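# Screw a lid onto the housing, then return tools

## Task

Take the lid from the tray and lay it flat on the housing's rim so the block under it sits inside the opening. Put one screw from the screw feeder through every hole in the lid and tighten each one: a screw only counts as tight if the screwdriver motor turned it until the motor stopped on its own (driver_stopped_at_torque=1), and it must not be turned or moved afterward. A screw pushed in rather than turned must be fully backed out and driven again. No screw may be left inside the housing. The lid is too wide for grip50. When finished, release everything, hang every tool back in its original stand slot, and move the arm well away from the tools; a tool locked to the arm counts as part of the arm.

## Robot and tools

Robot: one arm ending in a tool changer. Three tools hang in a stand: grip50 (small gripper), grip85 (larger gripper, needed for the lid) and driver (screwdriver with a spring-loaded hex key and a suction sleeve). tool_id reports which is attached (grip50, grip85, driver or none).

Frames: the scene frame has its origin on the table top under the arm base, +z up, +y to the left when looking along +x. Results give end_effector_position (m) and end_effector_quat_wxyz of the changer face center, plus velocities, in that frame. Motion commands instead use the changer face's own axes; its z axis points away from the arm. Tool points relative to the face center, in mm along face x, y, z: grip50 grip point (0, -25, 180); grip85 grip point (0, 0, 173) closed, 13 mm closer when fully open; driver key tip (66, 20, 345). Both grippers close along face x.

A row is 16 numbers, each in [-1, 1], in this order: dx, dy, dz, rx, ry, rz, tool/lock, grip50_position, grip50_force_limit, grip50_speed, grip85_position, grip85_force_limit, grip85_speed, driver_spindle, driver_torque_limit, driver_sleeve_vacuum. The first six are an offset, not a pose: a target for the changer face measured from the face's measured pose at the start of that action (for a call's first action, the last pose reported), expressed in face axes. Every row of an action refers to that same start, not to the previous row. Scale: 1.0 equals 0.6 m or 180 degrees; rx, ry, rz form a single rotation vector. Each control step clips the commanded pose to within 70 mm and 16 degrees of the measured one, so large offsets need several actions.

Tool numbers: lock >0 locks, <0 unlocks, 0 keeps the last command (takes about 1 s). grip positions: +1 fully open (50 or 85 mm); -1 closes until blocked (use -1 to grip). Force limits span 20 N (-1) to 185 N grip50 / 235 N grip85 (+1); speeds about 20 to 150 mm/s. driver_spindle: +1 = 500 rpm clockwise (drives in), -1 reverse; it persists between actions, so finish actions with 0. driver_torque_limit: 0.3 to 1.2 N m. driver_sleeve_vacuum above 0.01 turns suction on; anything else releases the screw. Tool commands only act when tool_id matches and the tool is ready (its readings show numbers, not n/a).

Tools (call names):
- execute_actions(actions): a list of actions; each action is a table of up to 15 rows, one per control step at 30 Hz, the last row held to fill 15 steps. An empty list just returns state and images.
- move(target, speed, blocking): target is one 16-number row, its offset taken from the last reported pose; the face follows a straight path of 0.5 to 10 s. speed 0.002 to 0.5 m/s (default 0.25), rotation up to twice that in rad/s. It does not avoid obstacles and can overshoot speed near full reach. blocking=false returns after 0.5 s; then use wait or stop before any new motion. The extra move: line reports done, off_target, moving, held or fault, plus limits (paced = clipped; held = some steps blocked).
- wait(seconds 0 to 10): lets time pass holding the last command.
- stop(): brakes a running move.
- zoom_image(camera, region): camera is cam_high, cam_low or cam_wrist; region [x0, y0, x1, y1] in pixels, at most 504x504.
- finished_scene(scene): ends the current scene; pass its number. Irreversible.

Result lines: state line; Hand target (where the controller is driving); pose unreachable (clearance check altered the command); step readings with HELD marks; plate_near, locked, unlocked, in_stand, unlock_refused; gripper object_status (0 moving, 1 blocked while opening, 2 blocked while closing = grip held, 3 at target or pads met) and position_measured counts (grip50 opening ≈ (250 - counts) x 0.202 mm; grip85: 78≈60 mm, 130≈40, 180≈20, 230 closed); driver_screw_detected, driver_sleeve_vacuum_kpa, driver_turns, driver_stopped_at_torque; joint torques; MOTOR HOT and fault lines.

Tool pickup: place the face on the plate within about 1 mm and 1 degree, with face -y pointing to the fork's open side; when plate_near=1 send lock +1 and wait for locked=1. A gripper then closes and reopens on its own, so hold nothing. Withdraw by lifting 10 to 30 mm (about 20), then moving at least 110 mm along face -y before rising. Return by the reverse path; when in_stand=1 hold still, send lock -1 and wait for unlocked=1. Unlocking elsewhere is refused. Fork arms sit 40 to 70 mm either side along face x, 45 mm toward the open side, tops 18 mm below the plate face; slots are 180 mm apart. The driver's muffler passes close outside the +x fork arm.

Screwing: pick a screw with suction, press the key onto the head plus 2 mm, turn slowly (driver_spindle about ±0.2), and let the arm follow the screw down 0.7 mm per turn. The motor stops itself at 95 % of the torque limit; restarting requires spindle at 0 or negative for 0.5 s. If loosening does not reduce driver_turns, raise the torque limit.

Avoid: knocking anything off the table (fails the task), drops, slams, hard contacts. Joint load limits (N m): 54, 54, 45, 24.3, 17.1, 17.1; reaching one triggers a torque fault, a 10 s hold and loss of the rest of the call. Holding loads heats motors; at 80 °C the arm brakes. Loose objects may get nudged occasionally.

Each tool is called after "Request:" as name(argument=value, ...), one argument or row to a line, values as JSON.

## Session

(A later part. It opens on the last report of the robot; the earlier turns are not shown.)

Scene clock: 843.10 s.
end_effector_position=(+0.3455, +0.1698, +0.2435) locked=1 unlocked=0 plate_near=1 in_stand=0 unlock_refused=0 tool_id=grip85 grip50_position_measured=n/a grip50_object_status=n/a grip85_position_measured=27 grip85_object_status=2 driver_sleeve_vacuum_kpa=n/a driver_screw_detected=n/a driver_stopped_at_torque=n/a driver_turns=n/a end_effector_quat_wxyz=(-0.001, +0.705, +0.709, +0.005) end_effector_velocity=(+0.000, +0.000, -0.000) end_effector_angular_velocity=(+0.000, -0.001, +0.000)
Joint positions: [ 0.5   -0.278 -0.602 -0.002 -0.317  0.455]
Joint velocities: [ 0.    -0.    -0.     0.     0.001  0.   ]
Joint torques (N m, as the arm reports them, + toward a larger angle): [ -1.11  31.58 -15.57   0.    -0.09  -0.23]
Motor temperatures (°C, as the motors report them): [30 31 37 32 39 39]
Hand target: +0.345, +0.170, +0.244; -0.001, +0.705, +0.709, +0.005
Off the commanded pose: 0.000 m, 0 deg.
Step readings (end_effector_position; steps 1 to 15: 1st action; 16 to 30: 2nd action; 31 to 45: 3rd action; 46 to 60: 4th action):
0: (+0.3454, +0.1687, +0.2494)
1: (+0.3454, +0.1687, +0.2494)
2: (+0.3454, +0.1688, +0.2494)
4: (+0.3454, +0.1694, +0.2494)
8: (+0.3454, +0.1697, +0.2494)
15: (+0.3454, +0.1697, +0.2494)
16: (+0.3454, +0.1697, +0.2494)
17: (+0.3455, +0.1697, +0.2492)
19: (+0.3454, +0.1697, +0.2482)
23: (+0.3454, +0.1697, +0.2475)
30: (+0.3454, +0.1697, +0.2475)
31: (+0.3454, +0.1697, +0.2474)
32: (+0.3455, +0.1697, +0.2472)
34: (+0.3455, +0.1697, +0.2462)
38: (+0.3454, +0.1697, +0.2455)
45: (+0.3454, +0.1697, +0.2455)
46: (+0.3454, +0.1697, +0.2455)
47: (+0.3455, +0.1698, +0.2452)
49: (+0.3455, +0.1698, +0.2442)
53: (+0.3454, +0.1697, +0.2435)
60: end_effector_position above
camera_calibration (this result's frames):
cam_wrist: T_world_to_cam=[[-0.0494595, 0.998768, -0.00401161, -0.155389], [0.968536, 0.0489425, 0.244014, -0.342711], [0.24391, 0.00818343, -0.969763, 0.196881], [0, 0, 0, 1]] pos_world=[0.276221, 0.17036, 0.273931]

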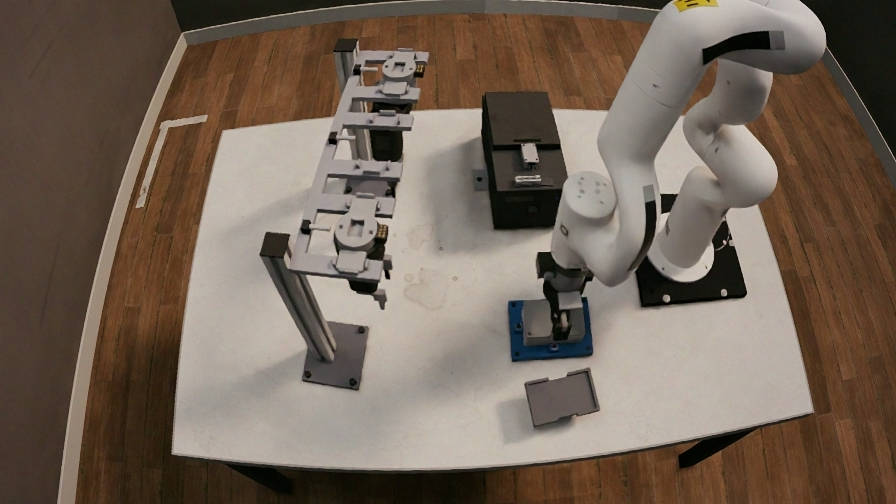

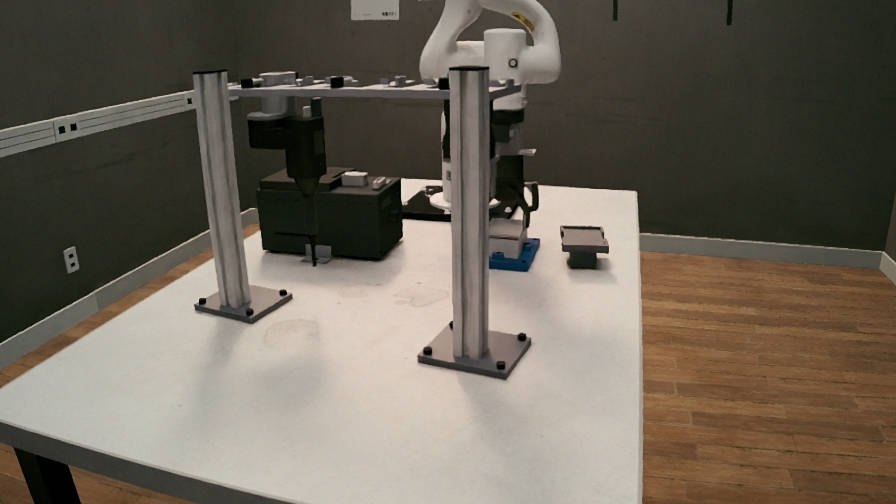

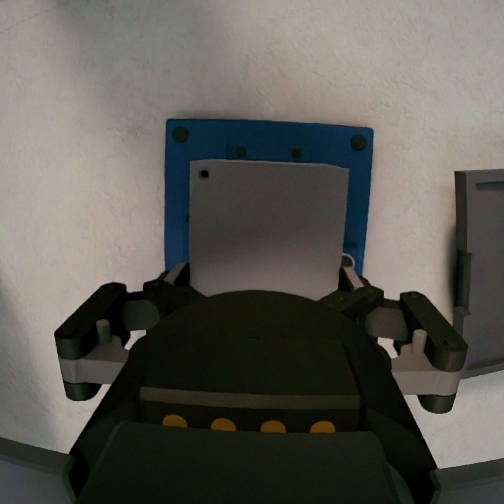

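Request:
execute_actions(
  actions=[
    [[0,0,0.002,0,0,0,0,0,0,0,-1,-0.3,-0.6,0,-1,0]],
    [[0,0,0.002,0,0,0,0,0,0,0,-1,-0.3,-0.6,0,-1,0]],
  ],
)

Request:
zoom_image(
  camera="cam_low",
  region=[480, 200, 560, 270],
)

Request:
zoom_image(
  camera="cam_wrist",
  region=[170, 120, 370, 290],
)

Scene clock: 851.17 s.
end_effector_position=(+0.3456, +0.1698, +0.2420) locked=1 unlocked=0 plate_near=1 in_stand=0 unlock_refused=0 tool_id=grip85 grip50_position_measured=n/a grip50_object_status=n/a grip85_position_measured=27 grip85_object_status=2 driver_sleeve_vacuum_kpa=n/a driver_screw_detected=n/a driver_stopped_at_torque=n/a driver_turns=n/a end_effector_quat_wxyz=(-0.001, +0.705, +0.709, +0.005) end_effector_velocity=(-0.000, +0.000, -0.000) end_effector_angular_velocity=(-0.001, +0.002, +0.001)
Joint positions: [ 0.5   -0.283 -0.602 -0.002 -0.315  0.455]
Joint velocities: [ 0.001 -0.001 -0.     0.    -0.001 -0.   ]
Joint torques (N m, as the arm reports them, + toward a larger angle): [-0.57  1.83 -8.37  0.36  6.2  -0.04]
Motor temperatures (°C, as the motors report them): [30 31 37 32 39 39]
Hand target: +0.346, +0.170, +0.241; -0.001, +0.705, +0.709, +0.005
Off the commanded pose: 0.001 m, 0 deg.
Step readings (end_effector_position; steps 1 to 15: 1st action; 16 to 30: 2nd action):
0: (+0.3455, +0.1698, +0.2435)
1: (+0.3455, +0.1698, +0.2435)
2: (+0.3455, +0.1698, +0.2433)
4: (+0.3455, +0.1698, +0.2428)
8: (+0.3455, +0.1697, +0.2426)
15: (+0.3455, +0.1697, +0.2425)
16: (+0.3455, +0.1697, +0.2425)
17: (+0.3455, +0.1698, +0.2424)
19: (+0.3456, +0.1698, +0.2423)
23: (+0.3457, +0.1698, +0.2421)
30: end_effector_position above
camera_calibration (this result's frames):
cam_wrist: T_world_to_cam=[[-0.0495406, 0.998762, -0.00458651, -0.155265], [0.968826, 0.0491707, 0.242815, -0.342333], [0.24274, 0.00758568, -0.970062, 0.195917], [0, 0, 0, 1]] pos_world=[0.276412, 0.170419, 0.272463]

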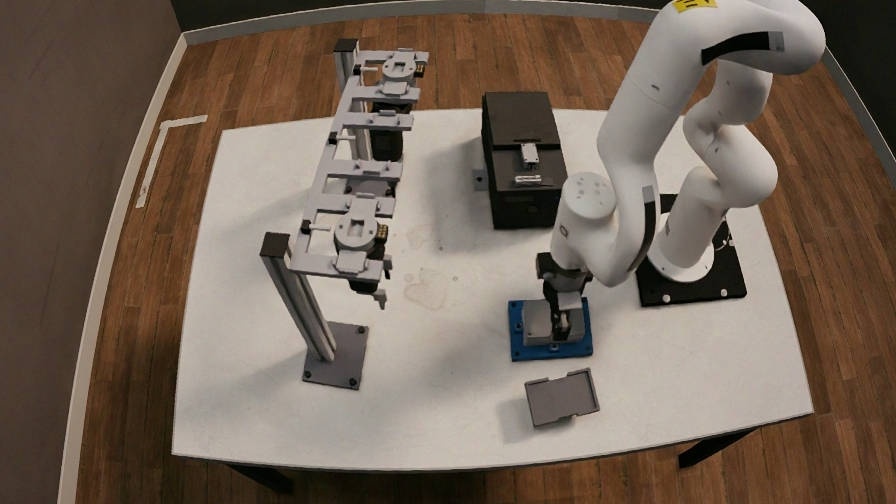

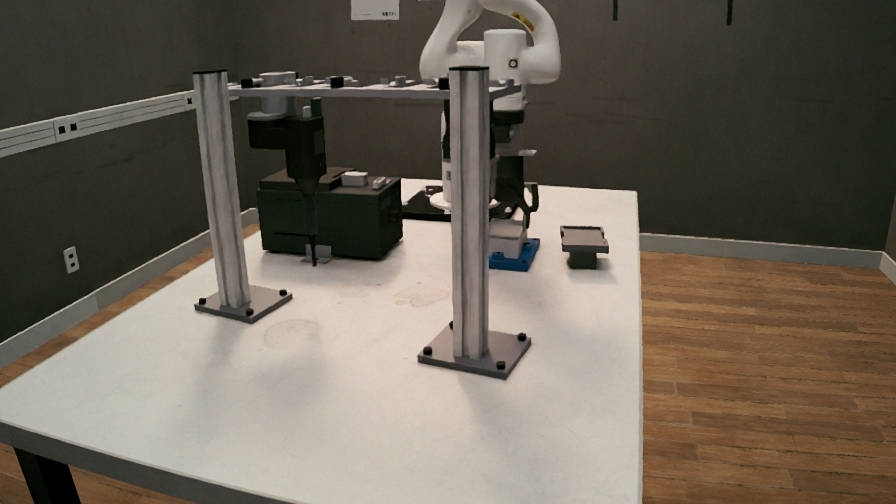

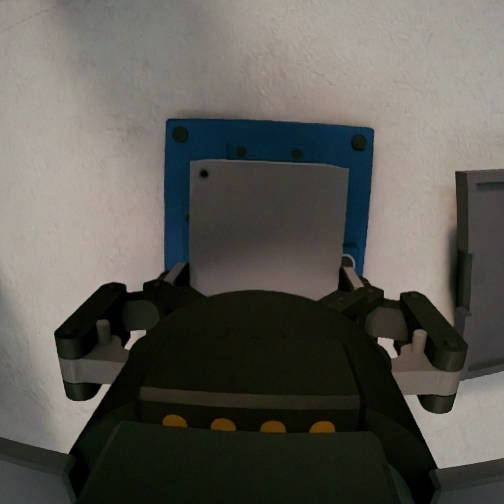

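Region (480, 200, 560, 270) of cam_low's 896x504 image, scaled by 6.300, with more detail than that image has; it fills the top 441 rows of this view, and the rest is white.

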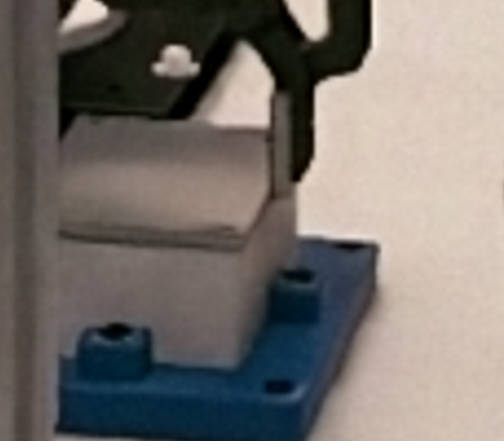

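Region (170, 120, 370, 290) of cam_wrist's 504x504 image, scaled by 2.520, with more detail than that image has; it fills the top 428 rows of this view, and the rest is white.

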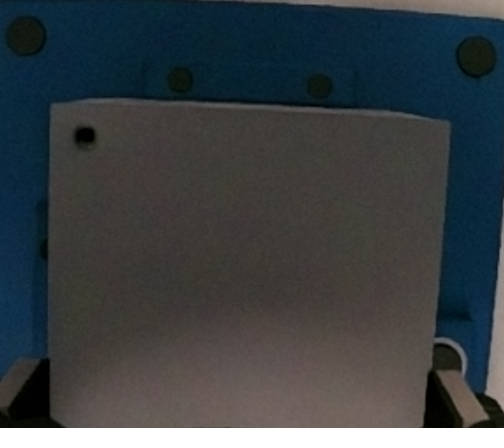

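Request:
execute_actions(
  actions=[
    [[0,0,-0.001,0,0,0,0,0,0,0,-1,-0.3,-0.6,0,-1,0]],
    [[0,0,0,0,0,0,0,0,0,0,1,-0.3,-0.3,0,-1,0]],
    [[0,0,0,0,0,0,0,0,0,0,1,-0.3,-0.3,0,-1,0]],
  ],
)

Request:
move(
  target=[0,0.08,-0.2,0,0,0,0,0,0,0,1,-0.3,-0.3,0,-1,0],
  speed=0.1,
)

Request:
zoom_image(
  camera="cam_wrist",
  region=[140, 40, 400, 300],
)

Scene clock: 861.30 s.
end_effector_position=(+0.3450, +0.1695, +0.2411) locked=1 unlocked=0 plate_near=1 in_stand=0 unlock_refused=0 tool_id=grip85 grip50_position_measured=n/a grip50_object_status=n/a grip85_position_measured=3 grip85_object_status=3 driver_sleeve_vacuum_kpa=n/a driver_screw_detected=n/a driver_stopped_at_torque=n/a driver_turns=n/a end_effector_quat_wxyz=(-0.001, +0.705, +0.710, +0.005) end_effector_velocity=(-0.000, -0.000, -0.000) end_effector_angular_velocity=(-0.001, +0.001, -0.000)
Joint positions: [ 0.5   -0.284 -0.6   -0.002 -0.311  0.455]
Joint velocities: [-0.001 -0.    -0.    -0.001 -0.002 -0.   ]
Joint torques (N m, as the arm reports them, + toward a larger angle): [ -1.96  30.29 -14.79  -0.23  -0.07  -0.29]
Motor temperatures (°C, as the motors report them): [30 31 37 32 40 39]
Hand target: +0.345, +0.169, +0.241; -0.001, +0.705, +0.710, +0.005
Off the commanded pose: 0.000 m, 0 deg.
Step readings (end_effector_position; steps 1 to 15: 1st action; 16 to 30: 2nd action; 31 to 45: 3rd action):
0: (+0.3454, +0.1697, +0.2418)
1: (+0.3454, +0.1697, +0.2418)
2: (+0.3454, +0.1697, +0.2419)
4: (+0.3453, +0.1697, +0.2420)
8: (+0.3454, +0.1697, +0.2421)
15: (+0.3451, +0.1695, +0.2412)
16: (+0.3451, +0.1695, +0.2413)
17: (+0.3451, +0.1695, +0.2412)
19: (+0.3448, +0.1695, +0.2408)
23: (+0.3448, +0.1695, +0.2408)
30: (+0.3450, +0.1695, +0.2411)
31: (+0.3450, +0.1695, +0.2411)
32: (+0.3450, +0.1695, +0.2411)
34: (+0.3450, +0.1695, +0.2411)
38: (+0.3450, +0.1695, +0.2411)
45: end_effector_position above
camera_calibration (this result's frames):
cam_wrist: T_world_to_cam=[[-0.0497291, 0.998753, -0.00445009, -0.154965], [0.968726, 0.0493175, 0.243184, -0.341613], [0.2431, 0.00778239, -0.96997, 0.195034], [0, 0, 0, 1]] pos_world=[0.27581, 0.170101, 0.271563]

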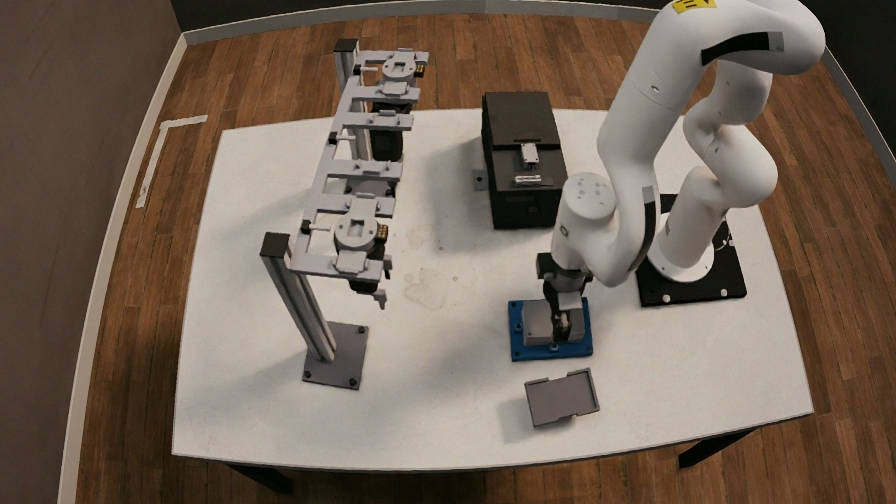

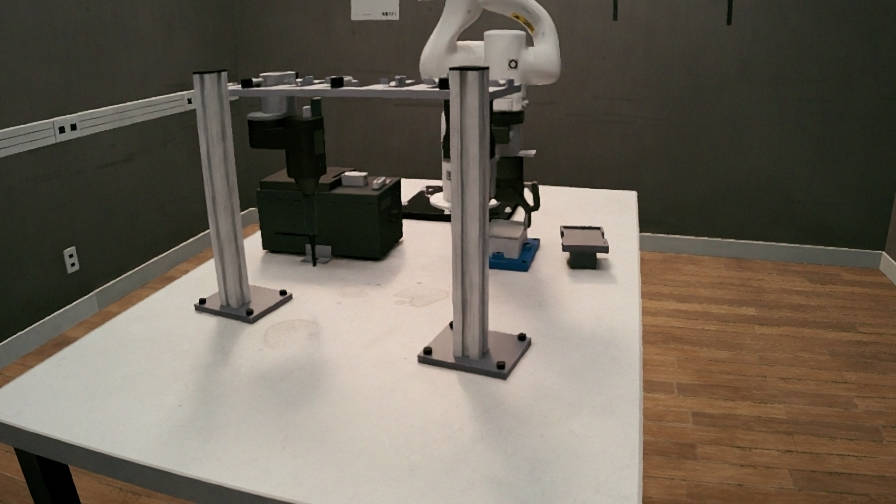

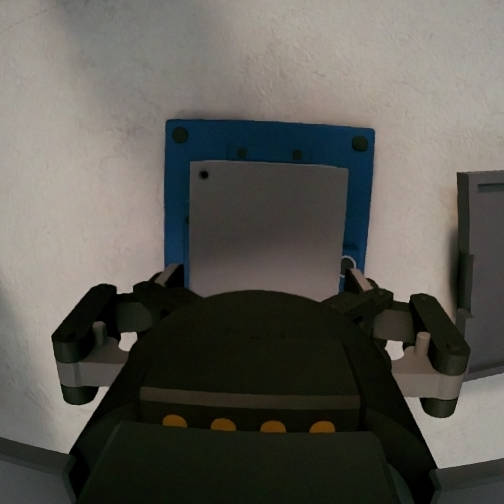

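Scene clock: 862.97 s.
end_effector_position=(+0.3922, +0.1690, +0.3611) locked=1 unlocked=0 plate_near=1 in_stand=0 unlock_refused=0 tool_id=grip85 grip50_position_measured=n/a grip50_object_status=n/a grip85_position_measured=3 grip85_object_status=3 driver_sleeve_vacuum_kpa=n/a driver_screw_detected=n/a driver_stopped_at_torque=n/a driver_turns=n/a end_effector_quat_wxyz=(-0.001, +0.705, +0.710, +0.005) end_effector_velocity=(+0.000, +0.001, +0.001) end_effector_angular_velocity=(-0.000, +0.000, +0.002)
Joint positions: [ 0.451 -0.133 -0.777  0.    -0.64   0.404]
Joint velocities: [ 0.001 -0.    -0.002 -0.    -0.002 -0.   ]
Joint torques (N m, as the arm reports them, + toward a larger angle): [ -2.15  30.95 -19.51   0.09   0.1   -0.34]
Motor temperatures (°C, as the motors report them): [30 31 37 32 40 39]
Hand target: +0.392, +0.169, +0.361; -0.001, +0.705, +0.710, +0.005
Off the commanded pose: 0.000 m, 0 deg.
move: done
camera_calibration (this result's frames):
cam_wrist: T_world_to_cam=[[-0.0500148, 0.998739, -0.00424336, -0.151517], [0.968866, 0.0495494, 0.242577, -0.416379], [0.242482, 0.00802122, -0.970123, 0.300199], [0, 0, 0, 1]] pos_world=[0.323045, 0.169549, 0.391591]

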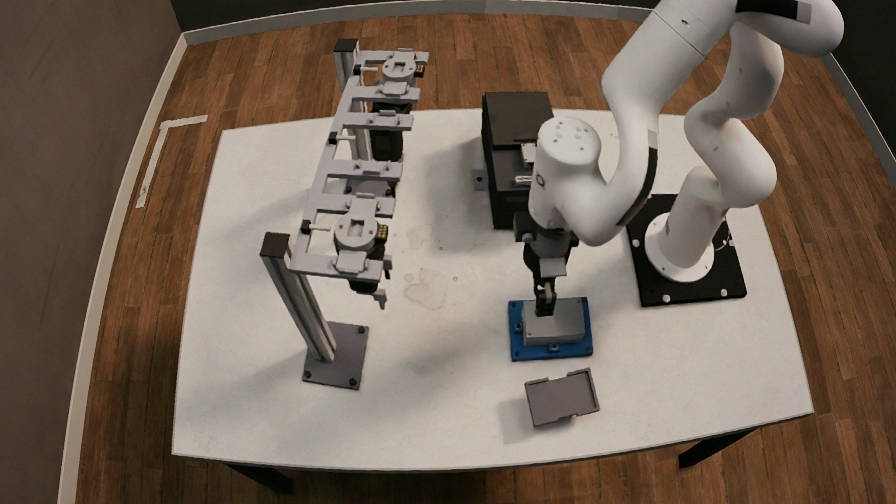

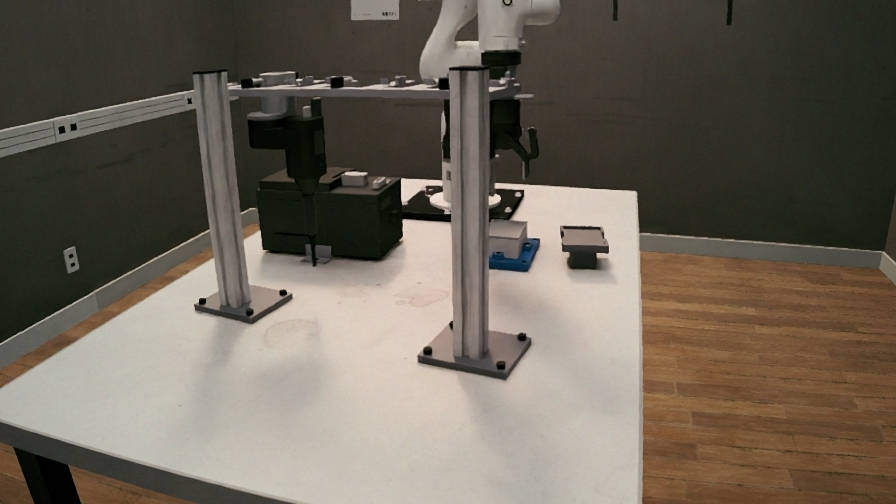

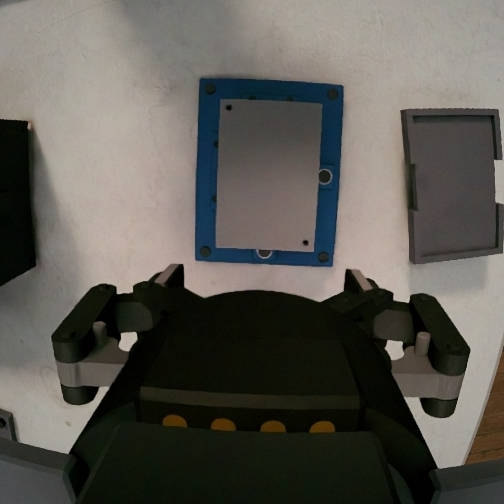

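Region (140, 40, 400, 300) of cam_wrist's 504x504 image, scaled by 1.938, with more detail than that image has.

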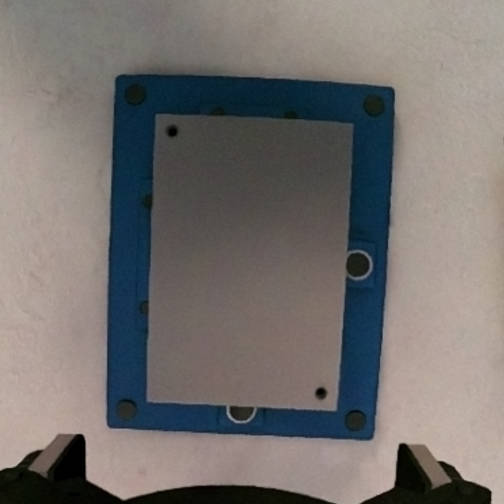

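Request:
move(
  target=[-0.2619,0.2227,-0.1168,0,0,0.05,0,0,0,0,1,-0.3,-0.3,0,-1,0],
)

Scene clock: 877.23 s.
end_effector_position=(+0.5263, +0.0124, +0.4306) locked=1 unlocked=0 plate_near=1 in_stand=0 unlock_refused=0 tool_id=grip85 grip50_position_measured=n/a grip50_object_status=n/a grip85_position_measured=3 grip85_object_status=3 driver_sleeve_vacuum_kpa=n/a driver_screw_detected=n/a driver_stopped_at_torque=n/a driver_turns=n/a end_effector_quat_wxyz=(-0.001, +0.758, +0.652, +0.004) end_effector_velocity=(+0.001, -0.001, +0.001) end_effector_angular_velocity=(-0.000, -0.001, -0.001)
Joint positions: [ 0.068 -0.278 -1.128  0.002 -0.846  0.176]
Joint velocities: [-0.002 -0.001 -0.003 -0.001 -0.001 -0.001]
Joint torques (N m, as the arm reports them, + toward a larger angle): [ -1.9   41.61 -21.67   0.46  -0.02  -0.28]
Motor temperatures (°C, as the motors report them): [30 31 37 32 40 39]
Hand target: +0.527, +0.012, +0.431; -0.001, +0.758, +0.652, +0.005
Off the commanded pose: 0.000 m, 0 deg.
move: done
camera_calibration (this result's frames):
cam_wrist: T_world_to_cam=[[0.10625, 0.994333, -0.00368517, -0.0705706], [0.965056, -0.102227, 0.241282, -0.550903], [0.239537, -0.0291925, -0.970448, 0.338521], [0, 0, 0, 1]] pos_world=[0.458062, 0.0237356, 0.46118]

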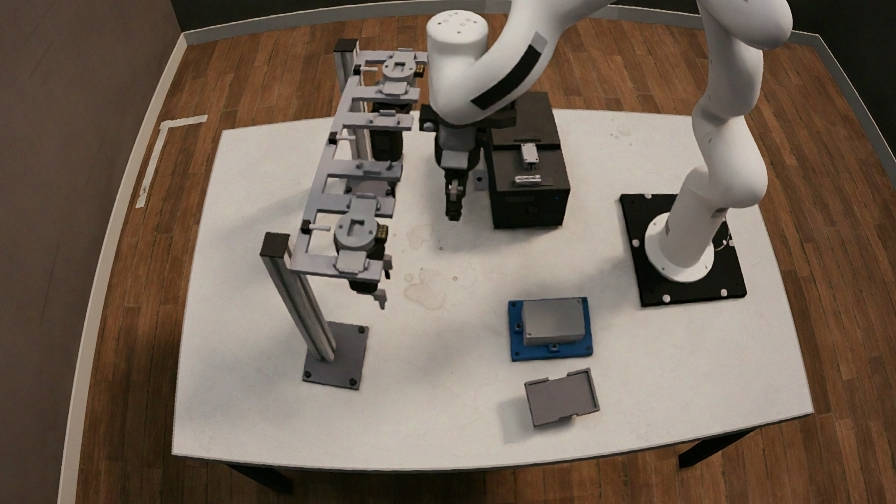

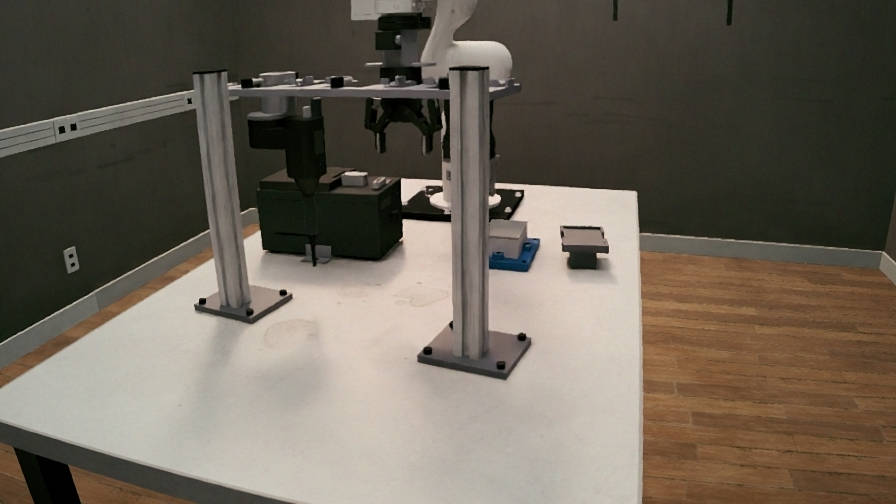

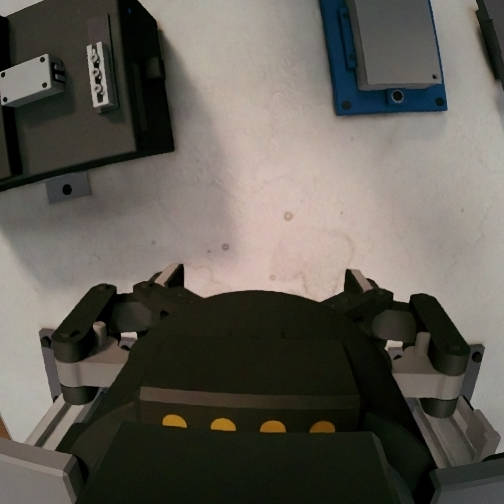

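Request:
move(
  target=[0.0006,0.2104,-0.0015,0,0,0,0,0,0,0,1,-0.3,-0.3,0,-1,0],
  speed=0.08,
)

Scene clock: 883.90 s.
end_effector_position=(+0.6510, -0.0062, +0.4319) locked=1 unlocked=0 plate_near=1 in_stand=0 unlock_refused=0 tool_id=grip85 grip50_position_measured=n/a grip50_object_status=n/a grip85_position_measured=3 grip85_object_status=3 driver_sleeve_vacuum_kpa=n/a driver_screw_detected=n/a driver_stopped_at_torque=n/a driver_turns=n/a end_effector_quat_wxyz=(-0.001, +0.758, +0.652, +0.004) end_effector_velocity=(+0.001, -0.000, +0.000) end_effector_angular_velocity=(+0.000, -0.002, -0.001)
Joint positions: [ 0.034 -0.583 -1.551  0.002 -0.964  0.142]
Joint velocities: [-0.    -0.003 -0.004  0.    -0.     0.   ]
Joint torques (N m, as the arm reports them, + toward a larger angle): [ -1.82  59.88 -22.4    0.15  -0.14  -0.24]
Motor temperatures (°C, as the motors report them): [30 31 38 32 40 39]
Hand target: +0.651, -0.006, +0.432; -0.001, +0.758, +0.652, +0.004
Off the commanded pose: 0.000 m, 0 deg.
move: done
camera_calibration (this result's frames):
cam_wrist: T_world_to_cam=[[0.106069, 0.994352, -0.0036169, -0.0652569], [0.965096, -0.102071, 0.241188, -0.673467], [0.239457, -0.0290732, -0.970472, 0.309426], [0, 0, 0, 1]] pos_world=[0.582787, 0.00514325, 0.462485]

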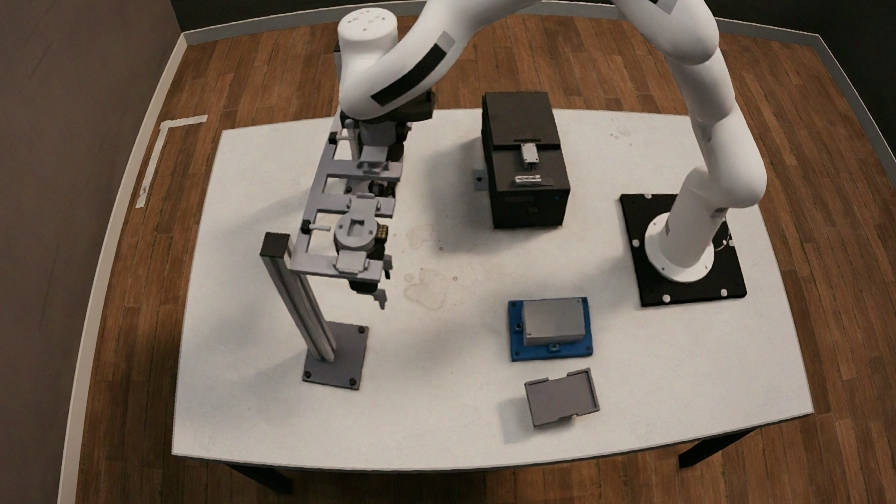

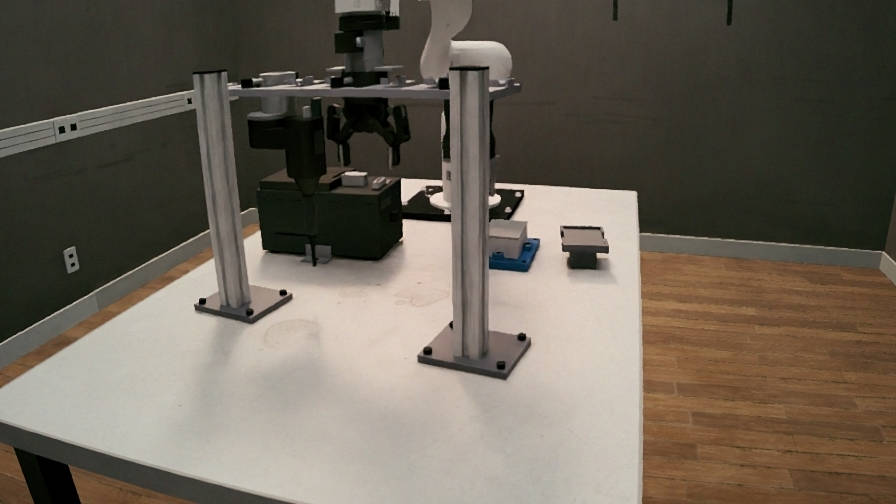

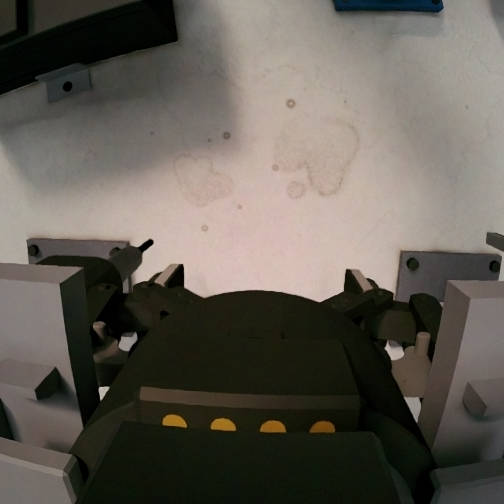

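Request:
execute_actions(
  actions=[],
)

Scene clock: 920.23 s.
end_effector_position=(+0.6512, -0.0062, +0.4318) locked=1 unlocked=0 plate_near=1 in_stand=0 unlock_refused=0 tool_id=grip85 grip50_position_measured=n/a grip50_object_status=n/a grip85_position_measured=3 grip85_object_status=3 driver_sleeve_vacuum_kpa=n/a driver_screw_detected=n/a driver_stopped_at_torque=n/a driver_turns=n/a end_effector_quat_wxyz=(-0.001, +0.758, +0.652, +0.004) end_effector_velocity=(-0.000, -0.000, -0.000) end_effector_angular_velocity=(-0.000, +0.001, -0.000)
Joint positions: [ 0.034 -0.583 -1.552  0.002 -0.964  0.142]
Joint velocities: [-0.     0.     0.001 -0.001 -0.     0.   ]
Joint torques (N m, as the arm reports them, + toward a larger angle): [ -2.27  59.76 -21.97   0.29  -0.09  -0.35]
Motor temperatures (°C, as the motors report them): [30 31 38 32 40 39]
Hand target: +0.651, -0.006, +0.432; -0.001, +0.758, +0.652, +0.004
Off the commanded pose: 0.000 m, 0 deg.
camera_calibration (this result's frames):
cam_wrist: T_world_to_cam=[[0.106093, 0.99435, -0.00360429, -0.0652678], [0.965061, -0.102093, 0.241319, -0.67363], [0.239588, -0.0290806, -0.970439, 0.309261], [0, 0, 0, 1]] pos_world=[0.582923, 0.00511966, 0.462444]

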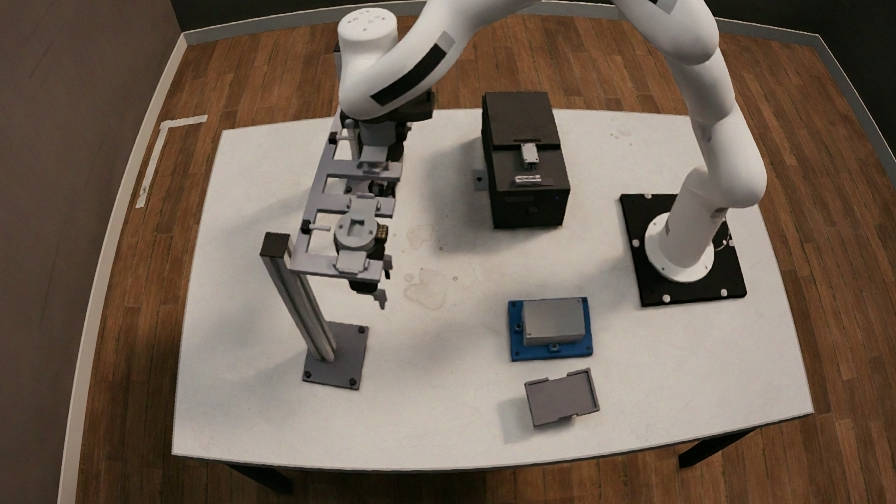

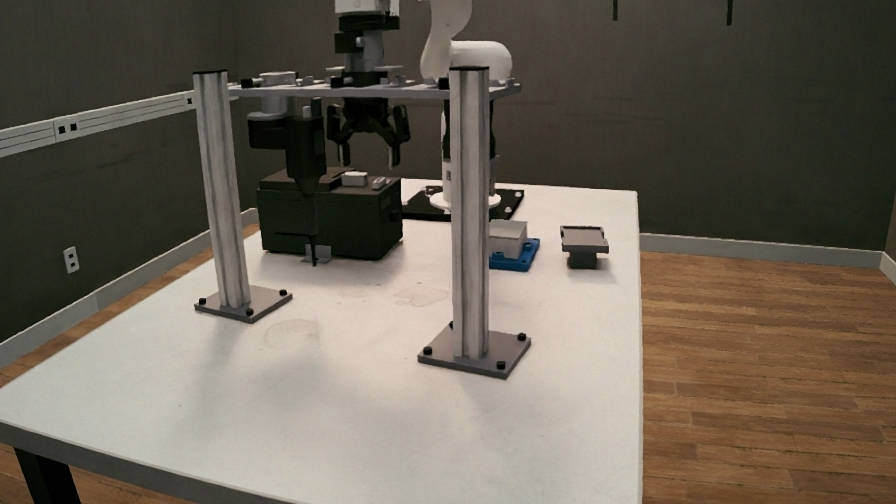

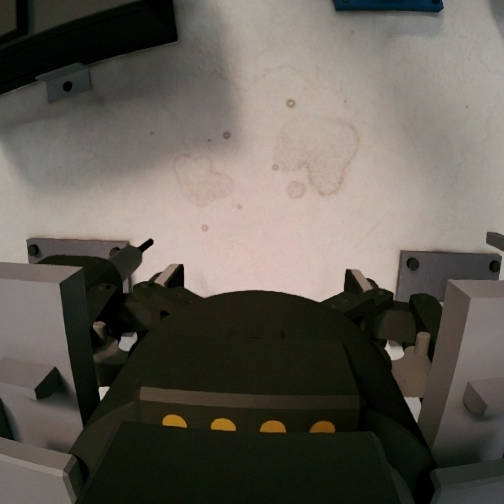

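Request:
move(
  target=[0.0005,0.0003,0.032,0,0,0,0,0,0,0,1,0,0,0,-1,0],
  speed=0.02,
)

Scene clock: 928.50 s.
end_effector_position=(+0.6515, -0.0058, +0.4127) locked=1 unlocked=0 plate_near=1 in_stand=1 unlock_refused=0 tool_id=grip85 grip50_position_measured=n/a grip50_object_status=n/a grip85_position_measured=3 grip85_object_status=3 driver_sleeve_vacuum_kpa=n/a driver_screw_detected=n/a driver_stopped_at_torque=n/a driver_turns=n/a end_effector_quat_wxyz=(-0.001, +0.758, +0.652, +0.004) end_effector_velocity=(+0.000, -0.000, -0.000) end_effector_angular_velocity=(-0.000, -0.002, +0.001)
Joint positions: [ 0.034 -0.598 -1.53   0.002 -0.928  0.142]
Joint velocities: [-0.    -0.    -0.    -0.     0.002 -0.001]
Joint torques (N m, as the arm reports them, + toward a larger angle): [ -1.11  59.65 -21.73   0.32  -0.25  -0.23]
Motor temperatures (°C, as the motors report them): [30 31 38 32 39 39]
Hand target: +0.651, -0.006, +0.413; -0.001, +0.758, +0.652, +0.004
Off the commanded pose: 0.000 m, 0 deg.
move: done
camera_calibration (this result's frames):
cam_wrist: T_world_to_cam=[[0.106194, 0.994339, -0.00362077, -0.0658078], [0.965009, -0.102183, 0.241488, -0.669338], [0.239751, -0.0291388, -0.970397, 0.290527], [0, 0, 0, 1]] pos_world=[0.583251, 0.00550604, 0.443325]

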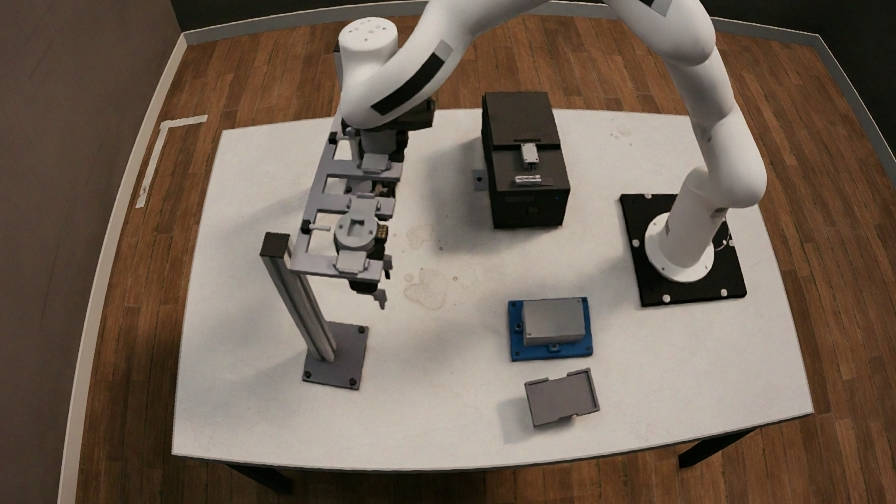

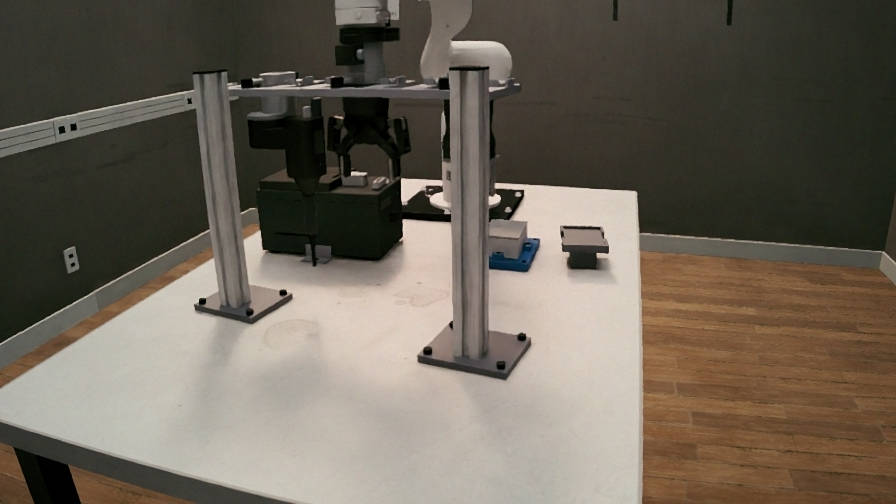

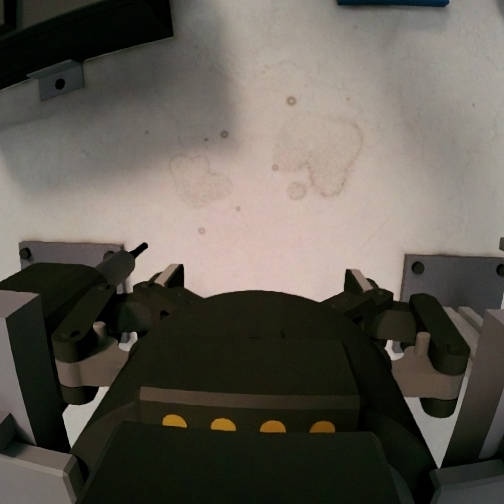

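Request:
execute_actions(
  actions=[
    [[0,0,0.0015,0,0,0,0,0,0,0,1,0,0,0,-1,0]],
    [[0,0,0,0,0,0,-1,0,0,0,1,0,0,0,-1,0]],
    [[0,0,0,0,0,0,-1,0,0,0,1,0,0,0,-1,0]],
    [[0,0,0,0,0,0,-1,0,0,0,1,0,0,0,-1,0]],
  ],
)

Scene clock: 937.70 s.
end_effector_position=(+0.6514, -0.0058, +0.4119) locked=0 unlocked=1 plate_near=1 in_stand=1 unlock_refused=0 tool_id=none grip50_position_measured=n/a grip50_object_status=n/a grip85_position_measured=n/a grip85_object_status=n/a driver_sleeve_vacuum_kpa=n/a driver_screw_detected=n/a driver_stopped_at_torque=n/a driver_turns=n/a end_effector_quat_wxyz=(-0.001, +0.758, +0.652, +0.004) end_effector_velocity=(+0.000, -0.000, -0.000) end_effector_angular_velocity=(+0.001, -0.001, -0.001)
Joint positions: [ 0.034 -0.599 -1.529  0.002 -0.926  0.142]
Joint velocities: [-0.    -0.    -0.     0.001  0.001  0.   ]
Joint torques (N m, as the arm reports them, + toward a larger angle): [ -2.6   46.6  -18.14  -0.07   0.05  -0.31]
Motor temperatures (°C, as the motors report them): [30 32 38 32 39 39]
Hand target: +0.651, -0.006, +0.412; -0.001, +0.758, +0.652, +0.004
Off the commanded pose: 0.000 m, 0 deg.
Step readings (end_effector_position; steps 1 to 15: 1st action; 16 to 30: 2nd action; 31 to 45: 3rd action; 46 to 60: 4th action):
0: (+0.6515, -0.0058, +0.4126)
1: (+0.6515, -0.0058, +0.4126)
2: (+0.6515, -0.0058, +0.4126)
4: (+0.6515, -0.0058, +0.4123)
8: (+0.6515, -0.0058, +0.4122)
15: (+0.6515, -0.0058, +0.4122)
16: (+0.6514, -0.0058, +0.4119)
17: (+0.6514, -0.0058, +0.4119)
19: (+0.6514, -0.0058, +0.4120)
23: (+0.6514, -0.0058, +0.4118)
30: (+0.6514, -0.0058, +0.4119)
31: (+0.6514, -0.0058, +0.4119)
32: (+0.6514, -0.0058, +0.4119)
34: (+0.6514, -0.0058, +0.4119)
38: (+0.6514, -0.0058, +0.4119)
45: (+0.6514, -0.0058, +0.4119)
46: (+0.6514, -0.0058, +0.4119)
47: (+0.6514, -0.0058, +0.4119)
49: (+0.6514, -0.0058, +0.4119)
53: (+0.6514, -0.0058, +0.4119)
60: end_effector_position above
camera_calibration (this result's frames):
cam_wrist: T_world_to_cam=[[0.106079, 0.994351, -0.00361013, -0.0657837], [0.965104, -0.102083, 0.241149, -0.668978], [0.239418, -0.0290649, -0.970481, 0.289958], [0, 0, 0, 1]] pos_world=[0.58319, 0.00554829, 0.442485]

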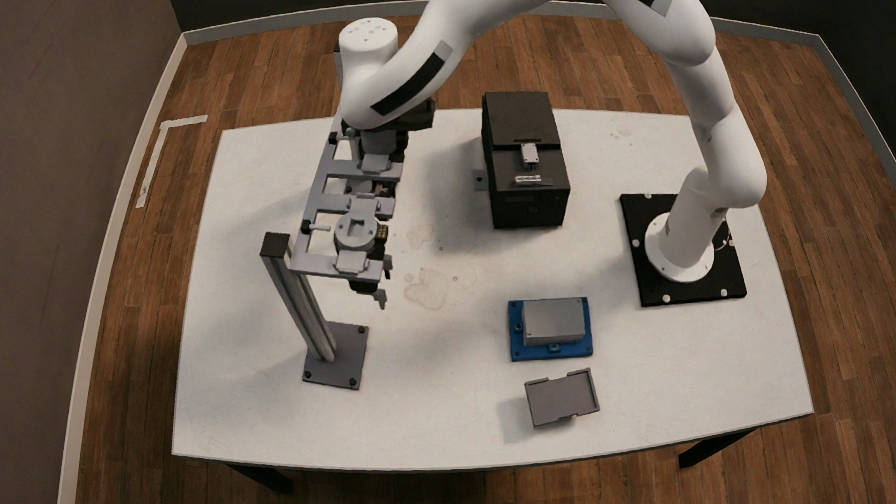

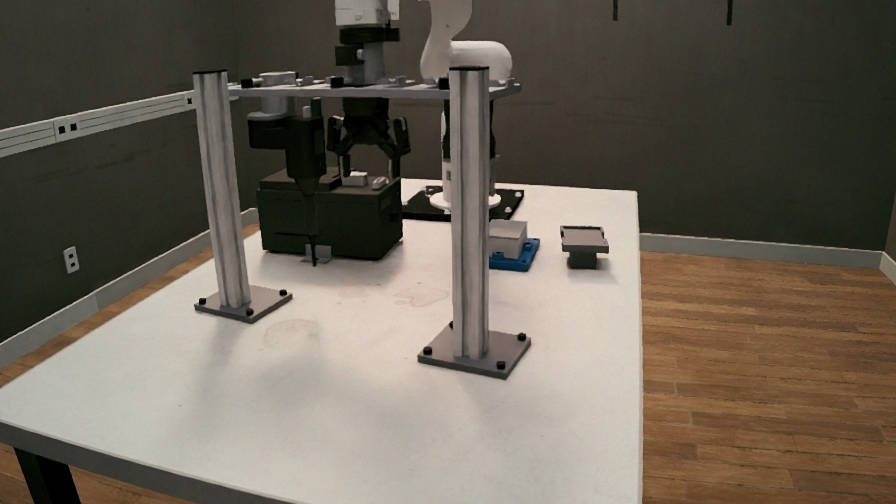

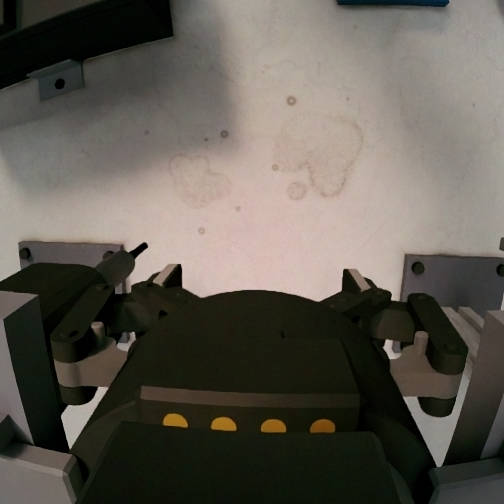

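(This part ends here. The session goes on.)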